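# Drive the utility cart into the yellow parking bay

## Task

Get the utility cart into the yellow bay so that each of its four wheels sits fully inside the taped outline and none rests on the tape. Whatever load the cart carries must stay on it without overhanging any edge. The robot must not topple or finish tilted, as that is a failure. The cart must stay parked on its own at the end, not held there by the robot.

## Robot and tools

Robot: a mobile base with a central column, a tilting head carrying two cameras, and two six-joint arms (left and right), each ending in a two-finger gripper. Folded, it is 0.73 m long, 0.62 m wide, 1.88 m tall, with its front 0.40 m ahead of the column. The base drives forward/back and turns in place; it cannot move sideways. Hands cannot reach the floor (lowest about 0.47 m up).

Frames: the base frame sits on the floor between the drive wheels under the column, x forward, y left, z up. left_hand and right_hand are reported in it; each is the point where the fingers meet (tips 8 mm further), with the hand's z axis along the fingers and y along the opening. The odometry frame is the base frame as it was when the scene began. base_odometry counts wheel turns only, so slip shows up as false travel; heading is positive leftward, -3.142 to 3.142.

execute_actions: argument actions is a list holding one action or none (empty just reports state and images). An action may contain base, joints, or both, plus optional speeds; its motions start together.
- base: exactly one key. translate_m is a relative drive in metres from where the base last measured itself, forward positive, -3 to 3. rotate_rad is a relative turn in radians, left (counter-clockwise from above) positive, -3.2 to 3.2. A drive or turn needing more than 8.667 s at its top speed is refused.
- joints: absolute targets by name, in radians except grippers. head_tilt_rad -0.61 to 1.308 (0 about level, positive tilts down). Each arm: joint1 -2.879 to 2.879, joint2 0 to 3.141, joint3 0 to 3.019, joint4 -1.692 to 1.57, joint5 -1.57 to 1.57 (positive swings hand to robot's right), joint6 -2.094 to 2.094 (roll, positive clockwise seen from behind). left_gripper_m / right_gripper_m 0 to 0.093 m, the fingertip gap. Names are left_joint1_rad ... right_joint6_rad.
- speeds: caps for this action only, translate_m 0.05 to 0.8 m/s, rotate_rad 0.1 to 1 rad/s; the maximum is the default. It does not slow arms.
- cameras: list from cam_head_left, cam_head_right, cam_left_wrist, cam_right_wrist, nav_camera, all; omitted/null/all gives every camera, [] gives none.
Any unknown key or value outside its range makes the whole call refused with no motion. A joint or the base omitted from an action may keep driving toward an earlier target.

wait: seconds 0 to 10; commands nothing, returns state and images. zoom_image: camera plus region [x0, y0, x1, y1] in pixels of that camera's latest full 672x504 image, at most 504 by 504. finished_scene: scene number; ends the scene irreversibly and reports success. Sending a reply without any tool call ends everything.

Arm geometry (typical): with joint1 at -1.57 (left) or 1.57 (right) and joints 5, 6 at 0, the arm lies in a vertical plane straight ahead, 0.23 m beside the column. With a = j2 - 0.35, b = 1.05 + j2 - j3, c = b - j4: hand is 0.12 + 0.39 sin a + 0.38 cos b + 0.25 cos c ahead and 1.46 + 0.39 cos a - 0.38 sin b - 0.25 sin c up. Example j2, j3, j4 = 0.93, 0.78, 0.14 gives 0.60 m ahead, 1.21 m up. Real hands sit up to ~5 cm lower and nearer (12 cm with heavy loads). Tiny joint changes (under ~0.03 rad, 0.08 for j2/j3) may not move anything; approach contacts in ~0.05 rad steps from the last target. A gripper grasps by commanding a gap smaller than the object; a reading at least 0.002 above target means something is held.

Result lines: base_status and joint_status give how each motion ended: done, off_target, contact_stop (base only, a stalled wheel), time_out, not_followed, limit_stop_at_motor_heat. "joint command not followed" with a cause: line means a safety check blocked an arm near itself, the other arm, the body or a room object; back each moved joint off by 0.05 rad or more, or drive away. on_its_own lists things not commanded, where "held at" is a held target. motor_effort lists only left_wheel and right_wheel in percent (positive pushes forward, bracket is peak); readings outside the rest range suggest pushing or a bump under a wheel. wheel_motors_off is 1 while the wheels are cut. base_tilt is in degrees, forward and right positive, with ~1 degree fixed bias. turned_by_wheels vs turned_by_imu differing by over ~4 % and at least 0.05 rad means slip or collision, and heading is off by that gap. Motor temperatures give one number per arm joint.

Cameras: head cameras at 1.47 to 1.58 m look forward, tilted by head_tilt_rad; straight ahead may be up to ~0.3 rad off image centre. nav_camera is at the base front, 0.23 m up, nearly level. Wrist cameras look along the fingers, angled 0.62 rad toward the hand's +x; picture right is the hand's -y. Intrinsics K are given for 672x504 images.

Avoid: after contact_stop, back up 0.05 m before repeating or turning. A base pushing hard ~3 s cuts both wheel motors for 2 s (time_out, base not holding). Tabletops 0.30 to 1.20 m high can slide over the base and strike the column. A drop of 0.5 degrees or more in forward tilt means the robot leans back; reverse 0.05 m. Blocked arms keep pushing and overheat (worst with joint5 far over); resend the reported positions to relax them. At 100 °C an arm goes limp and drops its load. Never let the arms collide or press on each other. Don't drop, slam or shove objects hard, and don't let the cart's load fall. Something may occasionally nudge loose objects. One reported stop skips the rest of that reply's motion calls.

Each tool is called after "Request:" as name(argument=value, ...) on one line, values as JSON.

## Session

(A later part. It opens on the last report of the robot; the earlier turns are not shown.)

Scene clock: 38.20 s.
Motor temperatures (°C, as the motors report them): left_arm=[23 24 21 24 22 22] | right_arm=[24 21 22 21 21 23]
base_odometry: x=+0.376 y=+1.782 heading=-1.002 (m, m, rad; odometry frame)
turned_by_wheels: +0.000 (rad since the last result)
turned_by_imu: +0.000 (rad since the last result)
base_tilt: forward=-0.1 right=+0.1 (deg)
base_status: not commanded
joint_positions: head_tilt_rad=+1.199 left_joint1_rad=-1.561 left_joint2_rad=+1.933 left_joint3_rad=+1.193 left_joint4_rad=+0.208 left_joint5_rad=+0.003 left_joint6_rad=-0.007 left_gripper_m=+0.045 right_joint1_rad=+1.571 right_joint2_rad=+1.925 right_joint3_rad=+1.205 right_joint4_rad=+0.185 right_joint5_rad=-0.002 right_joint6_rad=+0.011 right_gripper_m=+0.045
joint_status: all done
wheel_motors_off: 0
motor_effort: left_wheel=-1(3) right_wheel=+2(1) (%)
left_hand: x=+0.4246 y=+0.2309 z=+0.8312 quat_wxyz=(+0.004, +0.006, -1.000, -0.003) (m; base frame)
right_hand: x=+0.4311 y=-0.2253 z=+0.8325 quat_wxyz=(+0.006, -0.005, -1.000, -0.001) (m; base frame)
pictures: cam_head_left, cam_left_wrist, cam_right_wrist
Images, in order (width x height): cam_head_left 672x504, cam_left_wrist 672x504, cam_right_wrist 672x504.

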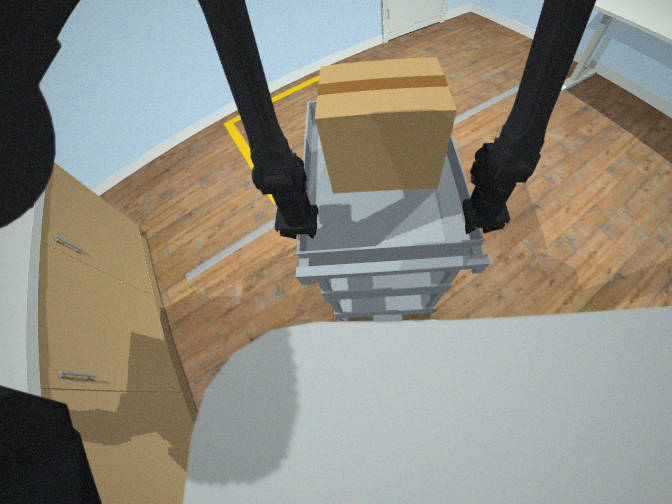

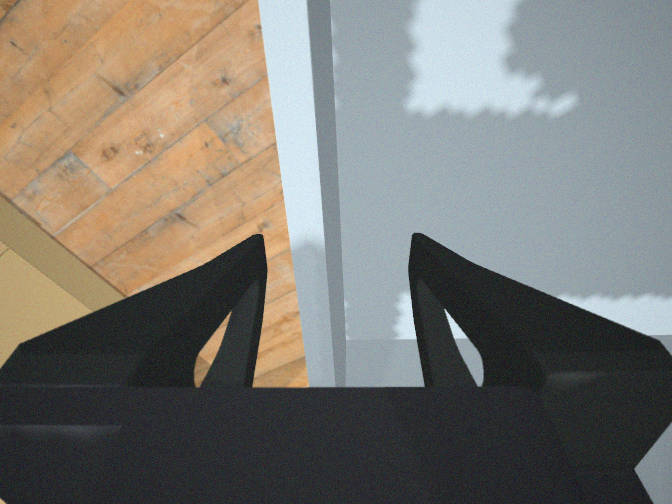

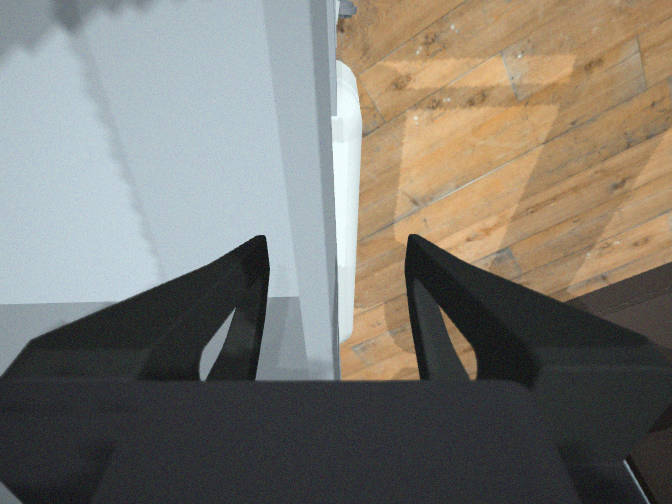

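Request:
execute_actions(actions=[{"joints": {"left_gripper_m": 0.0, "right_gripper_m": 0.0, "head_tilt_rad": 0.9}}], cameras=["cam_head_left", "cam_head_right", "cam_left_wrist", "cam_right_wrist"])

Scene clock: 39.00 s.
Motor temperatures (°C, as the motors report them): left_arm=[23 24 21 24 22 22] | right_arm=[24 22 22 21 21 23]
base_odometry: x=+0.376 y=+1.782 heading=-1.002 (m, m, rad; odometry frame)
turned_by_wheels: +0.000 (rad since the last result)
turned_by_imu: +0.000 (rad since the last result)
base_tilt: forward=-0.2 right=+0.1 (deg)
base_status: not commanded
joint_positions: head_tilt_rad=+0.915 left_joint1_rad=-1.558 left_joint2_rad=+1.933 left_joint3_rad=+1.193 left_joint4_rad=+0.208 left_joint5_rad=+0.005 left_joint6_rad=-0.035 left_gripper_m=+0.006 right_joint1_rad=+1.575 right_joint2_rad=+1.925 right_joint3_rad=+1.205 right_joint4_rad=+0.185 right_joint5_rad=+0.000 right_joint6_rad=-0.014 right_gripper_m=+0.006
joint_status: left_gripper_m off_target (ended at +0.006, target +0.000); right_gripper_m off_target (ended at +0.006, target +0.000); the others done
wheel_motors_off: 0
motor_effort: left_wheel=+1(3) right_wheel=-3(3) (%)
left_hand: x=+0.4246 y=+0.2325 z=+0.8312 quat_wxyz=(+0.004, +0.020, -1.000, -0.003) (m; base frame)
right_hand: x=+0.4311 y=-0.2223 z=+0.8325 quat_wxyz=(+0.006, +0.008, -1.000, -0.002) (m; base frame)
pictures: cam_head_left, cam_head_right, cam_left_wrist, cam_right_wrist
Images, in order (width x height): cam_head_left 672x504, cam_head_right 672x504, cam_left_wrist 672x504, cam_right_wrist 672x504.

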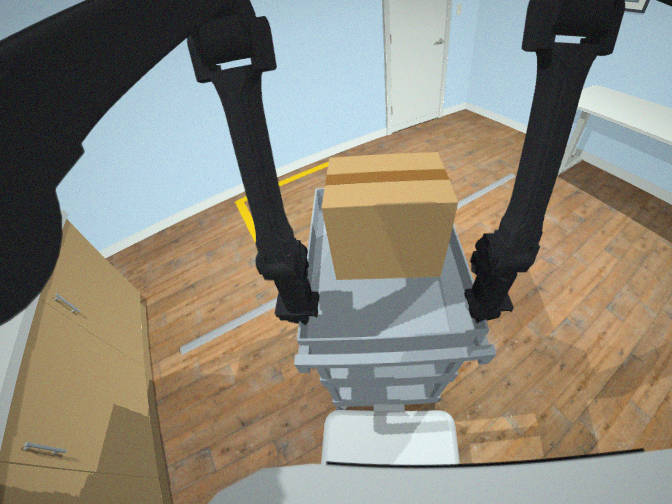

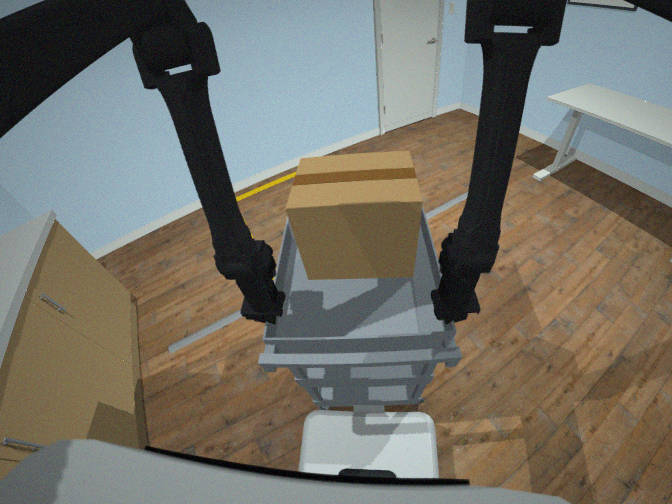

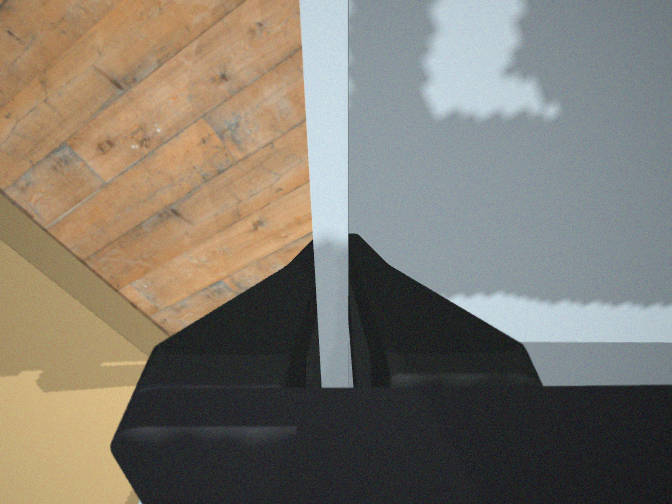

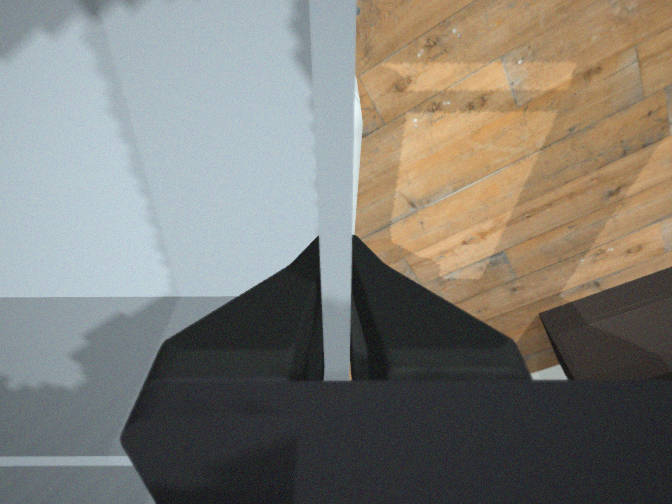

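Request:
execute_actions(actions=[{"base": {"rotate_rad": 0.265}, "speeds": {"rotate_rad": 0.25}}], cameras=["cam_head_left", "cam_head_right", "cam_left_wrist", "cam_right_wrist"])

Scene clock: 41.57 s.
Motor temperatures (°C, as the motors report them): left_arm=[23 24 22 24 22 22] | right_arm=[24 22 22 21 21 23]
base_odometry: x=+0.376 y=+1.781 heading=-0.739 (m, m, rad; odometry frame)
turned_by_wheels: +0.264 (rad since the last result)
turned_by_imu: +0.251 (rad since the last result)
base_tilt: forward=+0.0 right=+0.1 (deg)
base_status: done
joint_positions: head_tilt_rad=+0.915 left_joint1_rad=-1.570 left_joint2_rad=+1.930 left_joint3_rad=+1.208 left_joint4_rad=+0.223 left_joint5_rad=+0.002 left_joint6_rad=-0.003 left_gripper_m=+0.006 right_joint1_rad=+1.565 right_joint2_rad=+1.928 right_joint3_rad=+1.196 right_joint4_rad=+0.185 right_joint5_rad=-0.003 right_joint6_rad=+0.021 right_gripper_m=+0.006
joint_status: not commanded
wheel_motors_off: 0
motor_effort: left_wheel=-3(70) right_wheel=-1(42) (%)
left_hand: x=+0.4395 y=+0.2252 z=+0.8310 quat_wxyz=(-0.012, +0.002, -1.000, +0.000) (m; base frame)
right_hand: x=+0.4240 y=-0.2291 z=+0.8325 quat_wxyz=(+0.012, -0.012, -1.000, +0.001) (m; base frame)
pictures: cam_head_left, cam_head_right, cam_left_wrist, cam_right_wrist
Images, in order (width x height): cam_head_left 672x504, cam_head_right 672x504, cam_left_wrist 672x504, cam_right_wrist 672x504.

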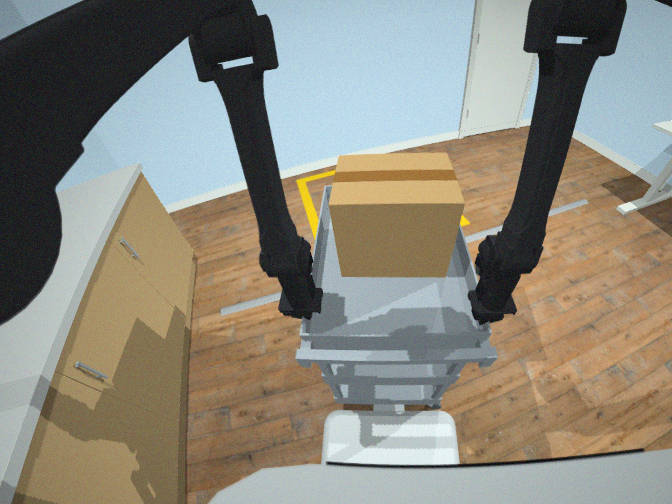

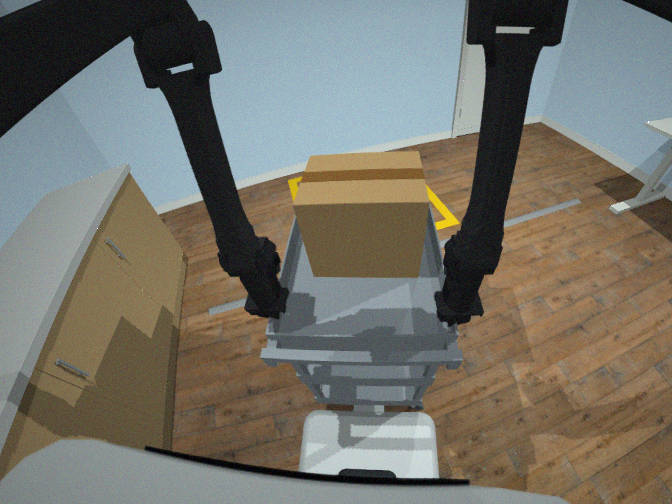

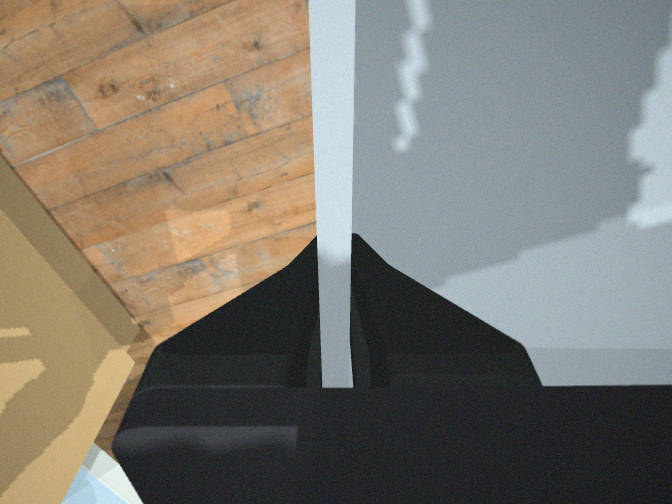

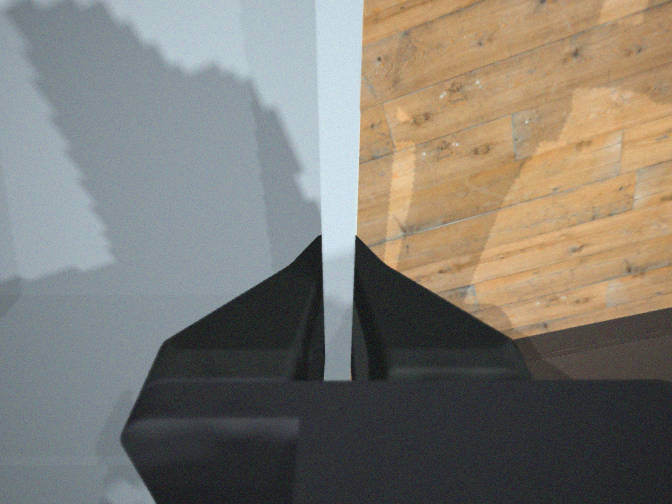

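Request:
execute_actions(actions=[{"base": {"translate_m": 1.1}, "speeds": {"translate_m": 0.25}, "joints": {"head_tilt_rad": 1.05}}])

Scene clock: 47.97 s.
Motor temperatures (°C, as the motors report them): left_arm=[23 24 22 24 22 22] | right_arm=[24 22 22 21 21 23]
base_odometry: x=+1.188 y=+1.042 heading=-0.742 (m, m, rad; odometry frame)
turned_by_wheels: -0.003 (rad since the last result)
turned_by_imu: +0.232 (rad since the last result)
base_tilt: forward=-0.6 right=+0.7 (deg)
base_status: done
joint_positions: head_tilt_rad=+1.052 left_joint1_rad=-1.607 left_joint2_rad=+1.952 left_joint3_rad=+1.272 left_joint4_rad=+0.263 left_joint5_rad=+0.014 left_joint6_rad=+0.055 left_gripper_m=+0.006 right_joint1_rad=+1.529 right_joint2_rad=+1.947 right_joint3_rad=+1.205 right_joint4_rad=+0.196 right_joint5_rad=-0.001 right_joint6_rad=+0.080 right_gripper_m=+0.006
joint_status: all done
wheel_motors_off: 0
motor_effort: left_wheel=+11(94) right_wheel=+11(76) (%)
left_hand: x=+0.4746 y=+0.1954 z=+0.8214 quat_wxyz=(-0.054, -0.036, -0.998, +0.022) (m; base frame)
right_hand: x=+0.4195 y=-0.2551 z=+0.8264 quat_wxyz=(+0.011, -0.050, -0.999, +0.018) (m; base frame)
pictures: cam_head_left, cam_head_right, cam_left_wrist, cam_right_wrist, nav_camera
Images, in order (width x height): cam_head_left 672x504, cam_head_right 672x504, cam_left_wrist 672x504, cam_right_wrist 672x504, nav_camera 672x504.

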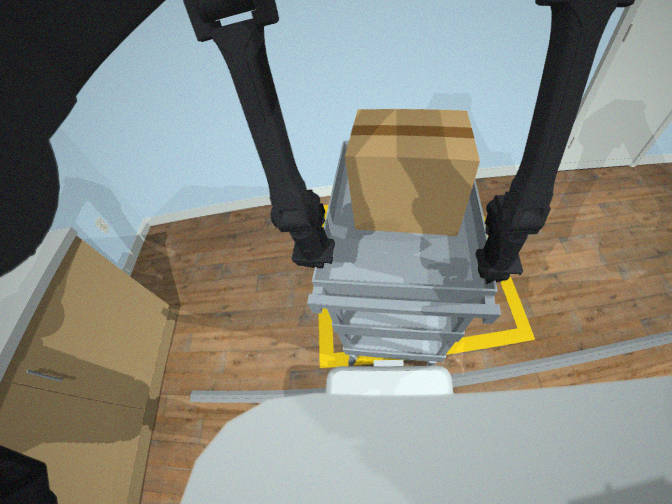

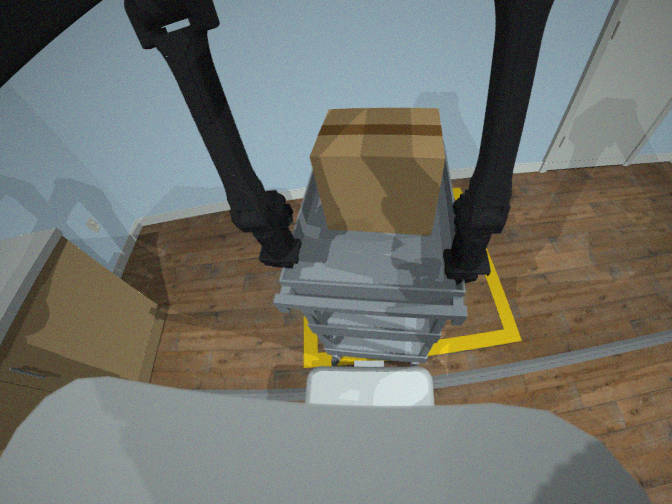

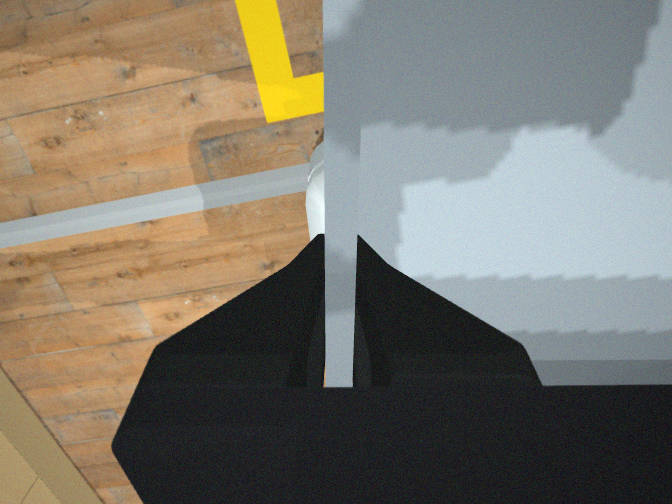

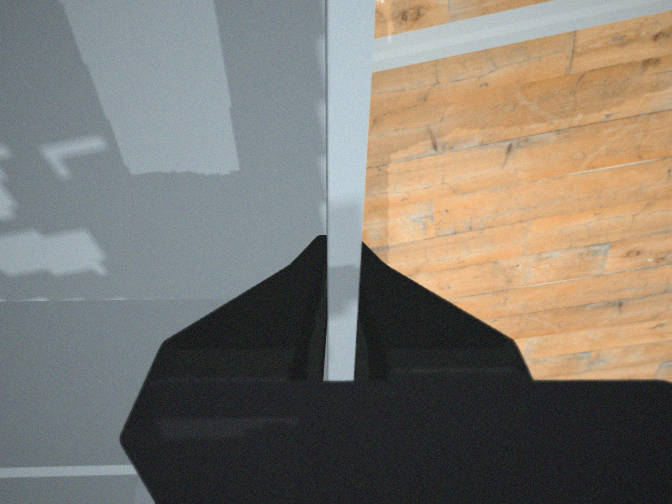

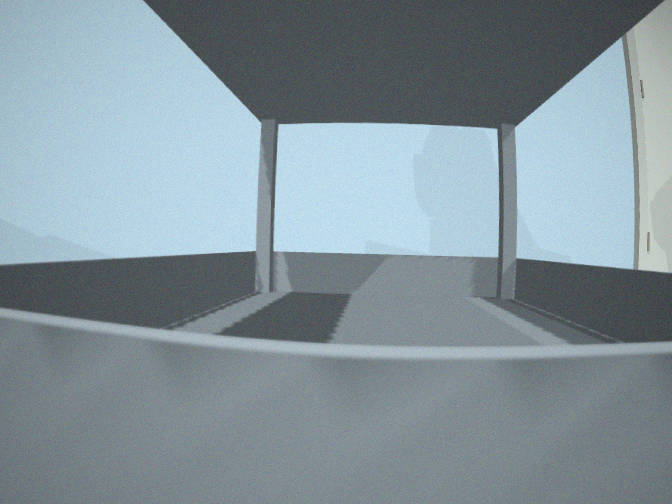

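Request:
zoom_image(camera="cam_head_left", region=[280, 250, 560, 420])

Request:
zoom_image(camera="cam_head_right", region=[260, 250, 540, 420])

Region (280, 250, 560, 420) of cam_head_left's 672x504 image, scaled by 1.800, with more detail than that image has; it fills the top 306 rows of this view, and the rest is white.

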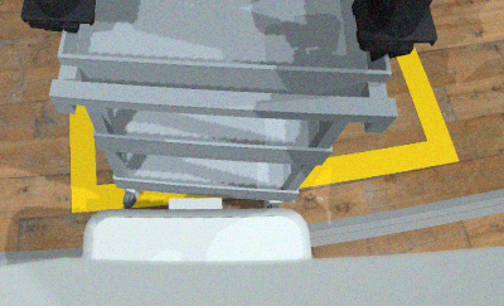

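Region (260, 250, 540, 420) of cam_head_right's 672x504 image, scaled by 1.800, with more detail than that image has; it fills the top 306 rows of this view, and the rest is white.

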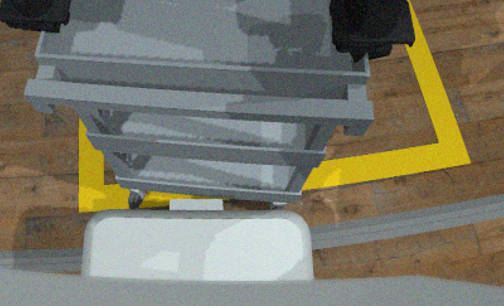

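Request:
execute_actions(actions=[{"joints": {"left_joint1_rad": -1.66, "left_joint2_rad": 1.93, "left_joint3_rad": 1.595, "left_joint4_rad": -0.185, "left_joint5_rad": -0.075, "left_joint6_rad": 0.02, "right_joint1_rad": 1.48, "right_joint2_rad": 1.915, "right_joint3_rad": 1.49, "right_joint4_rad": -0.09, "right_joint5_rad": -0.075, "right_joint6_rad": 0.02}}], cameras=["cam_head_left", "cam_left_wrist", "cam_right_wrist"])

Scene clock: 51.47 s.
Motor temperatures (°C, as the motors report them): left_arm=[23 24 22 24 22 22] | right_arm=[24 22 23 21 21 23]
base_odometry: x=+1.186 y=+1.044 heading=-0.742 (m, m, rad; odometry frame)
turned_by_wheels: +0.000 (rad since the last result)
turned_by_imu: +0.000 (rad since the last result)
base_tilt: forward=-0.8 right=+0.4 (deg)
base_status: not commanded
joint_positions: head_tilt_rad=+1.052 left_joint1_rad=-1.649 left_joint2_rad=+1.953 left_joint3_rad=+1.544 left_joint4_rad=-0.215 left_joint5_rad=-0.065 left_joint6_rad=-0.003 left_gripper_m=+0.006 right_joint1_rad=+1.484 right_joint2_rad=+1.942 right_joint3_rad=+1.443 right_joint4_rad=-0.126 right_joint5_rad=-0.073 right_joint6_rad=+0.018 right_gripper_m=+0.006
joint_status: all done
wheel_motors_off: 0
on_its_own: left_wheel is at rest, and its effort (+36) is outside its rest range (-35 to +35)
motor_effort: left_wheel=+36(37) right_wheel=+15(27) (%)
left_hand: x=+0.5267 y=+0.1751 z=+0.8198 quat_wxyz=(+0.049, -0.021, -0.999, +0.000) (m; base frame)
right_hand: x=+0.4925 y=-0.2785 z=+0.8223 quat_wxyz=(+0.049, -0.034, -0.998, +0.000) (m; base frame)
pictures: cam_head_left, cam_left_wrist, cam_right_wrist
Images, in order (width x height): cam_head_left 672x504, cam_left_wrist 672x504, cam_right_wrist 672x504.

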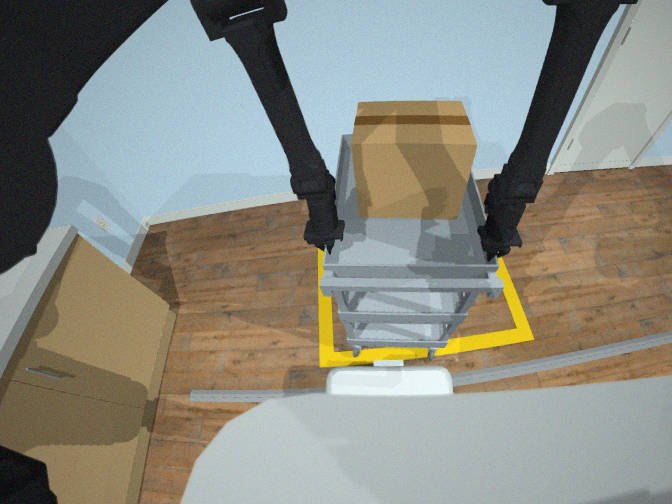

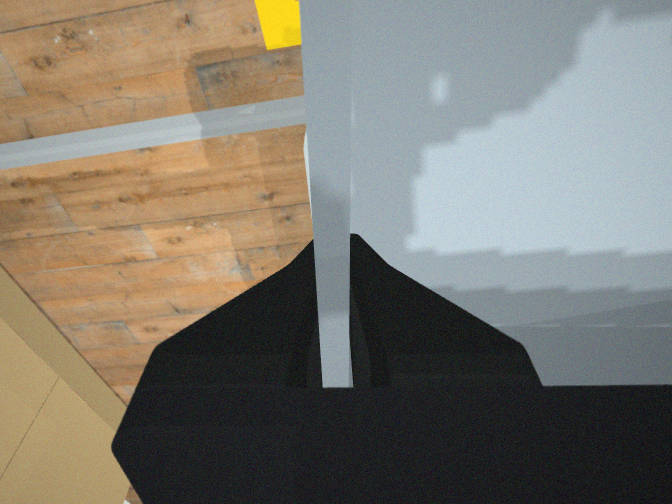

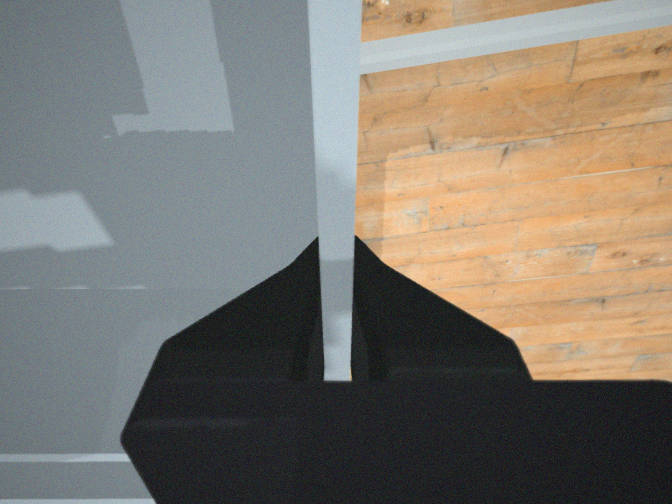

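Request:
execute_actions(actions=[{"joints": {"left_joint1_rad": -1.72, "left_joint2_rad": 2.03, "left_joint3_rad": 2.086, "left_joint4_rad": -0.476, "left_joint5_rad": -0.125, "left_joint6_rad": 0.0, "right_joint1_rad": 1.42, "right_joint2_rad": 1.985, "right_joint3_rad": 1.93, "right_joint4_rad": -0.365, "right_joint5_rad": -0.125, "right_joint6_rad": 0.0}}])

Scene clock: 55.63 s.
Motor temperatures (°C, as the motors report them): left_arm=[23 25 23 24 22 22] | right_arm=[24 23 23 21 21 23]
base_odometry: x=+1.186 y=+1.044 heading=-0.742 (m, m, rad; odometry frame)
turned_by_wheels: +0.000 (rad since the last result)
turned_by_imu: +0.020 (rad since the last result)
base_tilt: forward=-0.3 right=+0.7 (deg)
base_status: not commanded
joint_positions: head_tilt_rad=+1.052 left_joint1_rad=-1.700 left_joint2_rad=+2.066 left_joint3_rad=+2.062 left_joint4_rad=-0.473 left_joint5_rad=-0.104 left_joint6_rad=-0.072 left_gripper_m=+0.006 right_joint1_rad=+1.430 right_joint2_rad=+2.020 right_joint3_rad=+1.947 right_joint4_rad=-0.339 right_joint5_rad=-0.119 right_joint6_rad=-0.055 right_gripper_m=+0.006
joint_status: left_joint6_rad time_out (moved -0.069 of +0.003); right_joint6_rad time_out (moved -0.073 of -0.018); the others done
wheel_motors_off: 0
on_its_own: left_joint6_rad reads -0.072 and still pushes toward +0.000 since a time_out; right_joint6_rad reads -0.055 and still pushes toward +0.000 since a time_out; left_wheel is at rest, and its effort (+36) is outside its rest range (-35 to +35); right_wheel is at rest, and its effort (+40) is outside its rest range (-35 to +35)
motor_effort: left_wheel=+36(43) right_wheel=+40(41) (%)
left_hand: x=+0.7030 y=+0.1316 z=+0.8272 quat_wxyz=(-0.025, +0.006, -1.000, +0.005) (m; base frame)
right_hand: x=+0.6973 y=-0.3253 z=+0.8346 quat_wxyz=(-0.057, -0.001, -0.998, +0.005) (m; base frame)
pictures: cam_head_left, cam_head_right, cam_left_wrist, cam_right_wrist, nav_camera
Images, in order (width x height): cam_head_left 672x504, cam_head_right 672x504, cam_left_wrist 672x504, cam_right_wrist 672x504, nav_camera 672x504.

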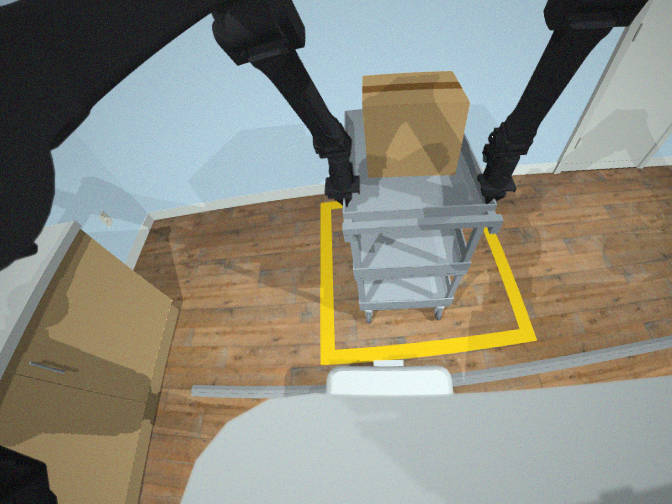

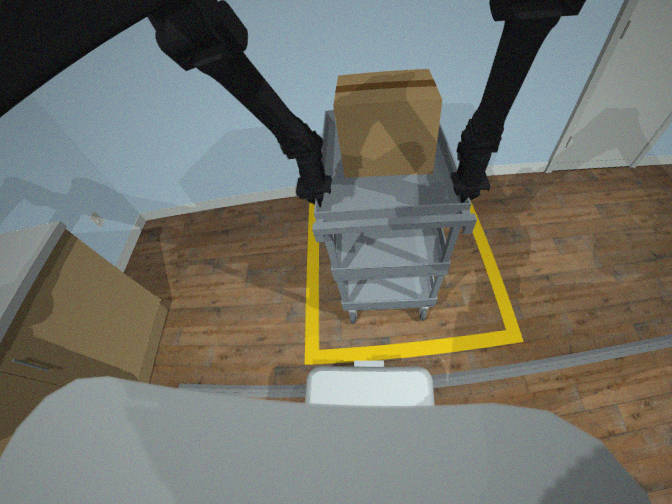

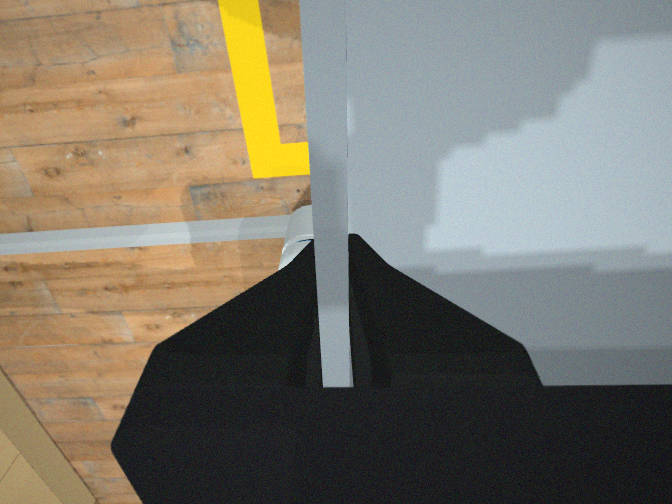

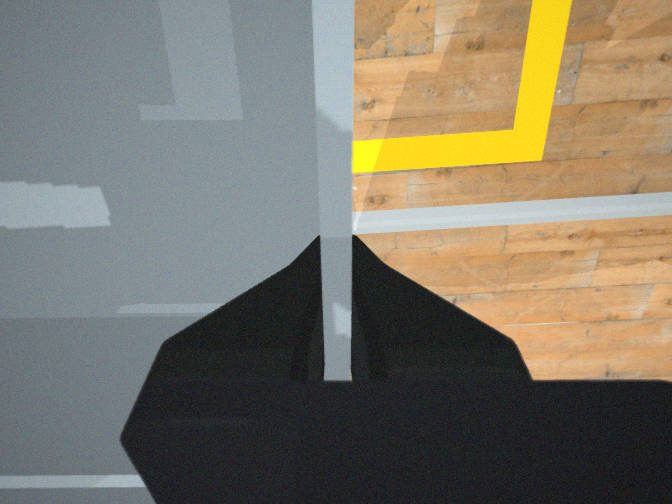

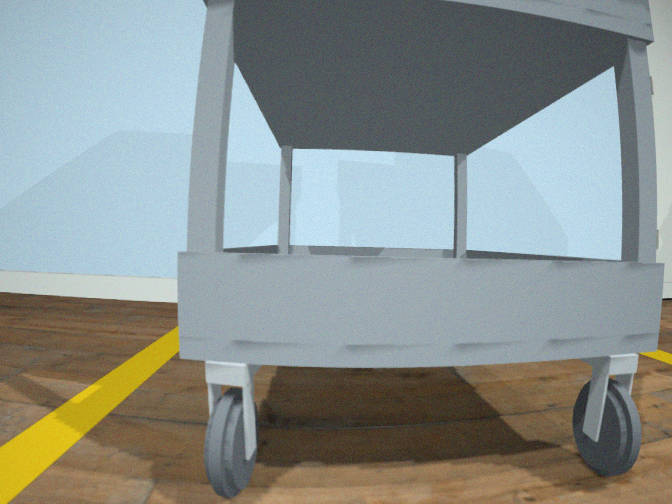

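Request:
execute_actions(actions=[{"joints": {"left_gripper_m": 0.05, "right_gripper_m": 0.05, "left_joint1_rad": -1.70, "left_joint2_rad": 2.05, "left_joint3_rad": 2.062, "left_joint4_rad": -0.473, "left_joint5_rad": -0.104, "left_joint6_rad": -0.072, "right_joint1_rad": 1.43, "right_joint2_rad": 2.005, "right_joint3_rad": 1.947, "right_joint4_rad": -0.339, "right_joint5_rad": -0.119, "right_joint6_rad": -0.055}}], cameras=["cam_left_wrist", "cam_right_wrist"])

Scene clock: 57.10 s.
Motor temperatures (°C, as the motors report them): left_arm=[23 25 23 24 22 22] | right_arm=[24 23 23 21 21 23]
base_odometry: x=+1.186 y=+1.044 heading=-0.742 (m, m, rad; odometry frame)
turned_by_wheels: +0.000 (rad since the last result)
turned_by_imu: +0.000 (rad since the last result)
base_tilt: forward=-0.3 right=+0.5 (deg)
base_status: not commanded
joint_positions: head_tilt_rad=+1.052 left_joint1_rad=-1.700 left_joint2_rad=+2.065 left_joint3_rad=+2.061 left_joint4_rad=-0.473 left_joint5_rad=-0.104 left_joint6_rad=-0.080 left_gripper_m=+0.050 right_joint1_rad=+1.430 right_joint2_rad=+2.019 right_joint3_rad=+1.947 right_joint4_rad=-0.339 right_joint5_rad=-0.119 right_joint6_rad=-0.062 right_gripper_m=+0.050
joint_status: all done
wheel_motors_off: 0
on_its_own: right_wheel is at rest, and its effort (+41) is outside its rest range (-35 to +35)
motor_effort: left_wheel=+33(35) right_wheel=+41(42) (%)
left_hand: x=+0.7029 y=+0.1317 z=+0.8275 quat_wxyz=(-0.024, +0.010, -1.000, +0.005) (m; base frame)
right_hand: x=+0.6977 y=-0.3253 z=+0.8350 quat_wxyz=(-0.058, +0.003, -0.998, +0.006) (m; base frame)
pictures: cam_left_wrist, cam_right_wrist
Images, in order (width x height): cam_left_wrist 672x504, cam_right_wrist 672x504.

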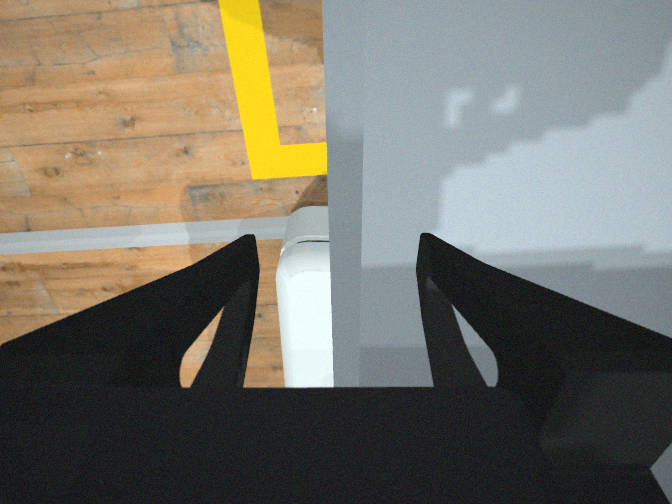

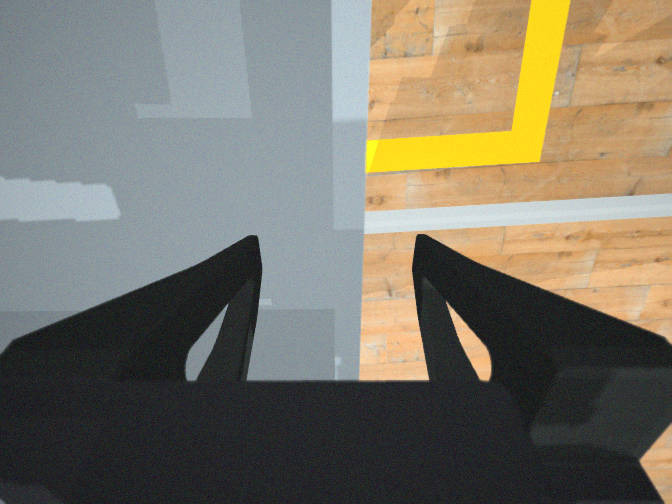

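Request:
execute_actions(actions=[{"joints": {"left_joint2_rad": 1.75, "left_joint3_rad": 1.79, "right_joint2_rad": 1.705, "right_joint3_rad": 1.67}}], cameras=["cam_head_left", "cam_left_wrist", "cam_right_wrist"])

Scene clock: 59.70 s.
Motor temperatures (°C, as the motors report them): left_arm=[23 26 23 24 22 22] | right_arm=[24 23 23 21 21 23]
base_odometry: x=+1.186 y=+1.044 heading=-0.742 (m, m, rad; odometry frame)
turned_by_wheels: +0.000 (rad since the last result)
turned_by_imu: +0.000 (rad since the last result)
base_tilt: forward=-0.4 right=+0.4 (deg)
base_status: not commanded
joint_positions: head_tilt_rad=+1.052 left_joint1_rad=-1.700 left_joint2_rad=+1.726 left_joint3_rad=+1.793 left_joint4_rad=-0.473 left_joint5_rad=-0.104 left_joint6_rad=-0.080 left_gripper_m=+0.050 right_joint1_rad=+1.430 right_joint2_rad=+1.697 right_joint3_rad=+1.686 right_joint4_rad=-0.339 right_joint5_rad=-0.119 right_joint6_rad=-0.062 right_gripper_m=+0.050
joint_status: all done
wheel_motors_off: 0
on_its_own: left_wheel is at rest, and its effort (+39) is outside its rest range (-35 to +35); right_wheel is at rest, and its effort (+37) is outside its rest range (-35 to +35)
motor_effort: left_wheel=+39(37) right_wheel=+37(42) (%)
left_hand: x=+0.7407 y=+0.1454 z=+0.9719 quat_wxyz=(-0.059, +0.014, -0.998, +0.008) (m; base frame)
right_hand: x=+0.7267 y=-0.3107 z=+0.9703 quat_wxyz=(-0.088, +0.006, -0.996, +0.008) (m; base frame)
pictures: cam_head_left, cam_left_wrist, cam_right_wrist
Images, in order (width x height): cam_head_left 672x504, cam_left_wrist 672x504, cam_right_wrist 672x504.

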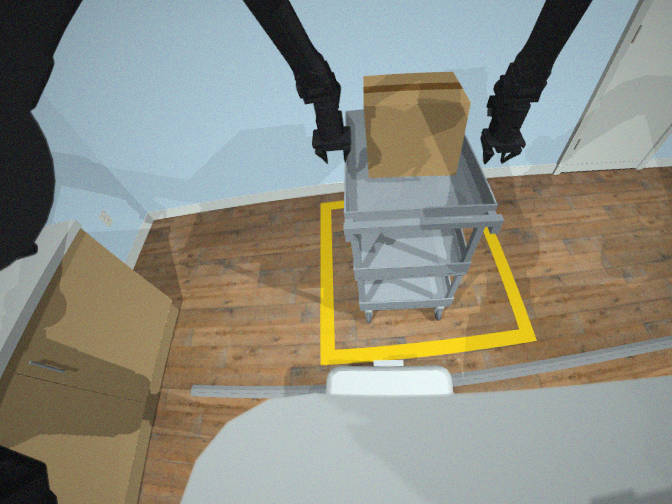

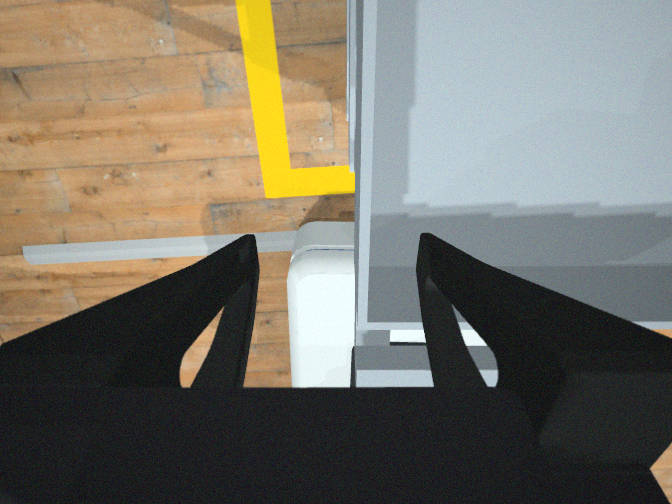

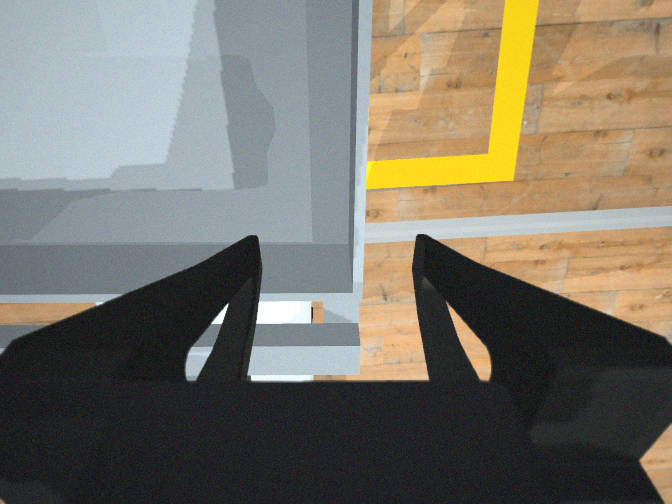

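Request:
execute_actions(actions=[{"base": {"translate_m": -0.2}}], cameras=["cam_head_left", "nav_camera"])

Scene clock: 61.70 s.
Motor temperatures (°C, as the motors report them): left_arm=[23 26 23 24 22 22] | right_arm=[24 23 23 21 21 23]
base_odometry: x=+1.038 y=+1.179 heading=-0.741 (m, m, rad; odometry frame)
turned_by_wheels: +0.001 (rad since the last result)
turned_by_imu: +0.000 (rad since the last result)
base_tilt: forward=-0.1 right=+0.1 (deg)
base_status: done
joint_positions: head_tilt_rad=+1.052 left_joint1_rad=-1.703 left_joint2_rad=+1.732 left_joint3_rad=+1.786 left_joint4_rad=-0.473 left_joint5_rad=-0.104 left_joint6_rad=-0.079 left_gripper_m=+0.050 right_joint1_rad=+1.428 right_joint2_rad=+1.702 right_joint3_rad=+1.672 right_joint4_rad=-0.339 right_joint5_rad=-0.119 right_joint6_rad=-0.062 right_gripper_m=+0.050
joint_status: not commanded
wheel_motors_off: 0
motor_effort: left_wheel=+0(84) right_wheel=-4(42) (%)
left_hand: x=+0.7341 y=+0.1430 z=+0.9670 quat_wxyz=(-0.053, +0.012, -0.998, +0.009) (m; base frame)
right_hand: x=+0.7158 y=-0.3116 z=+0.9641 quat_wxyz=(-0.078, +0.005, -0.997, +0.007) (m; base frame)
pictures: cam_head_left, nav_camera
Images, in order (width x height): cam_head_left 672x504, nav_camera 672x504.

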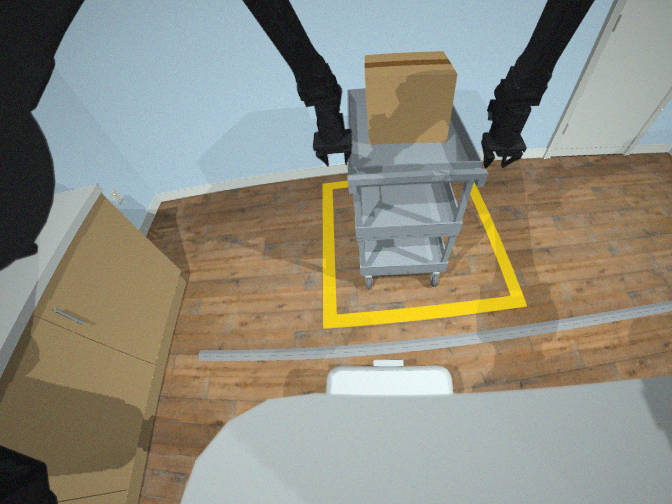

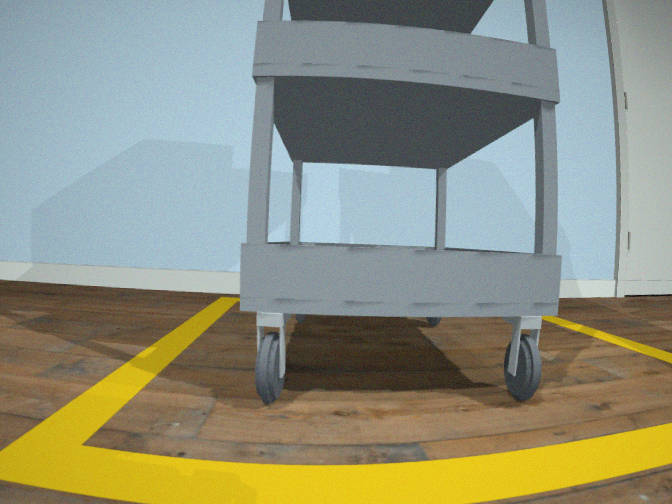

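Request:
finished_scene(scene=1)

The scene is finished: the task was done.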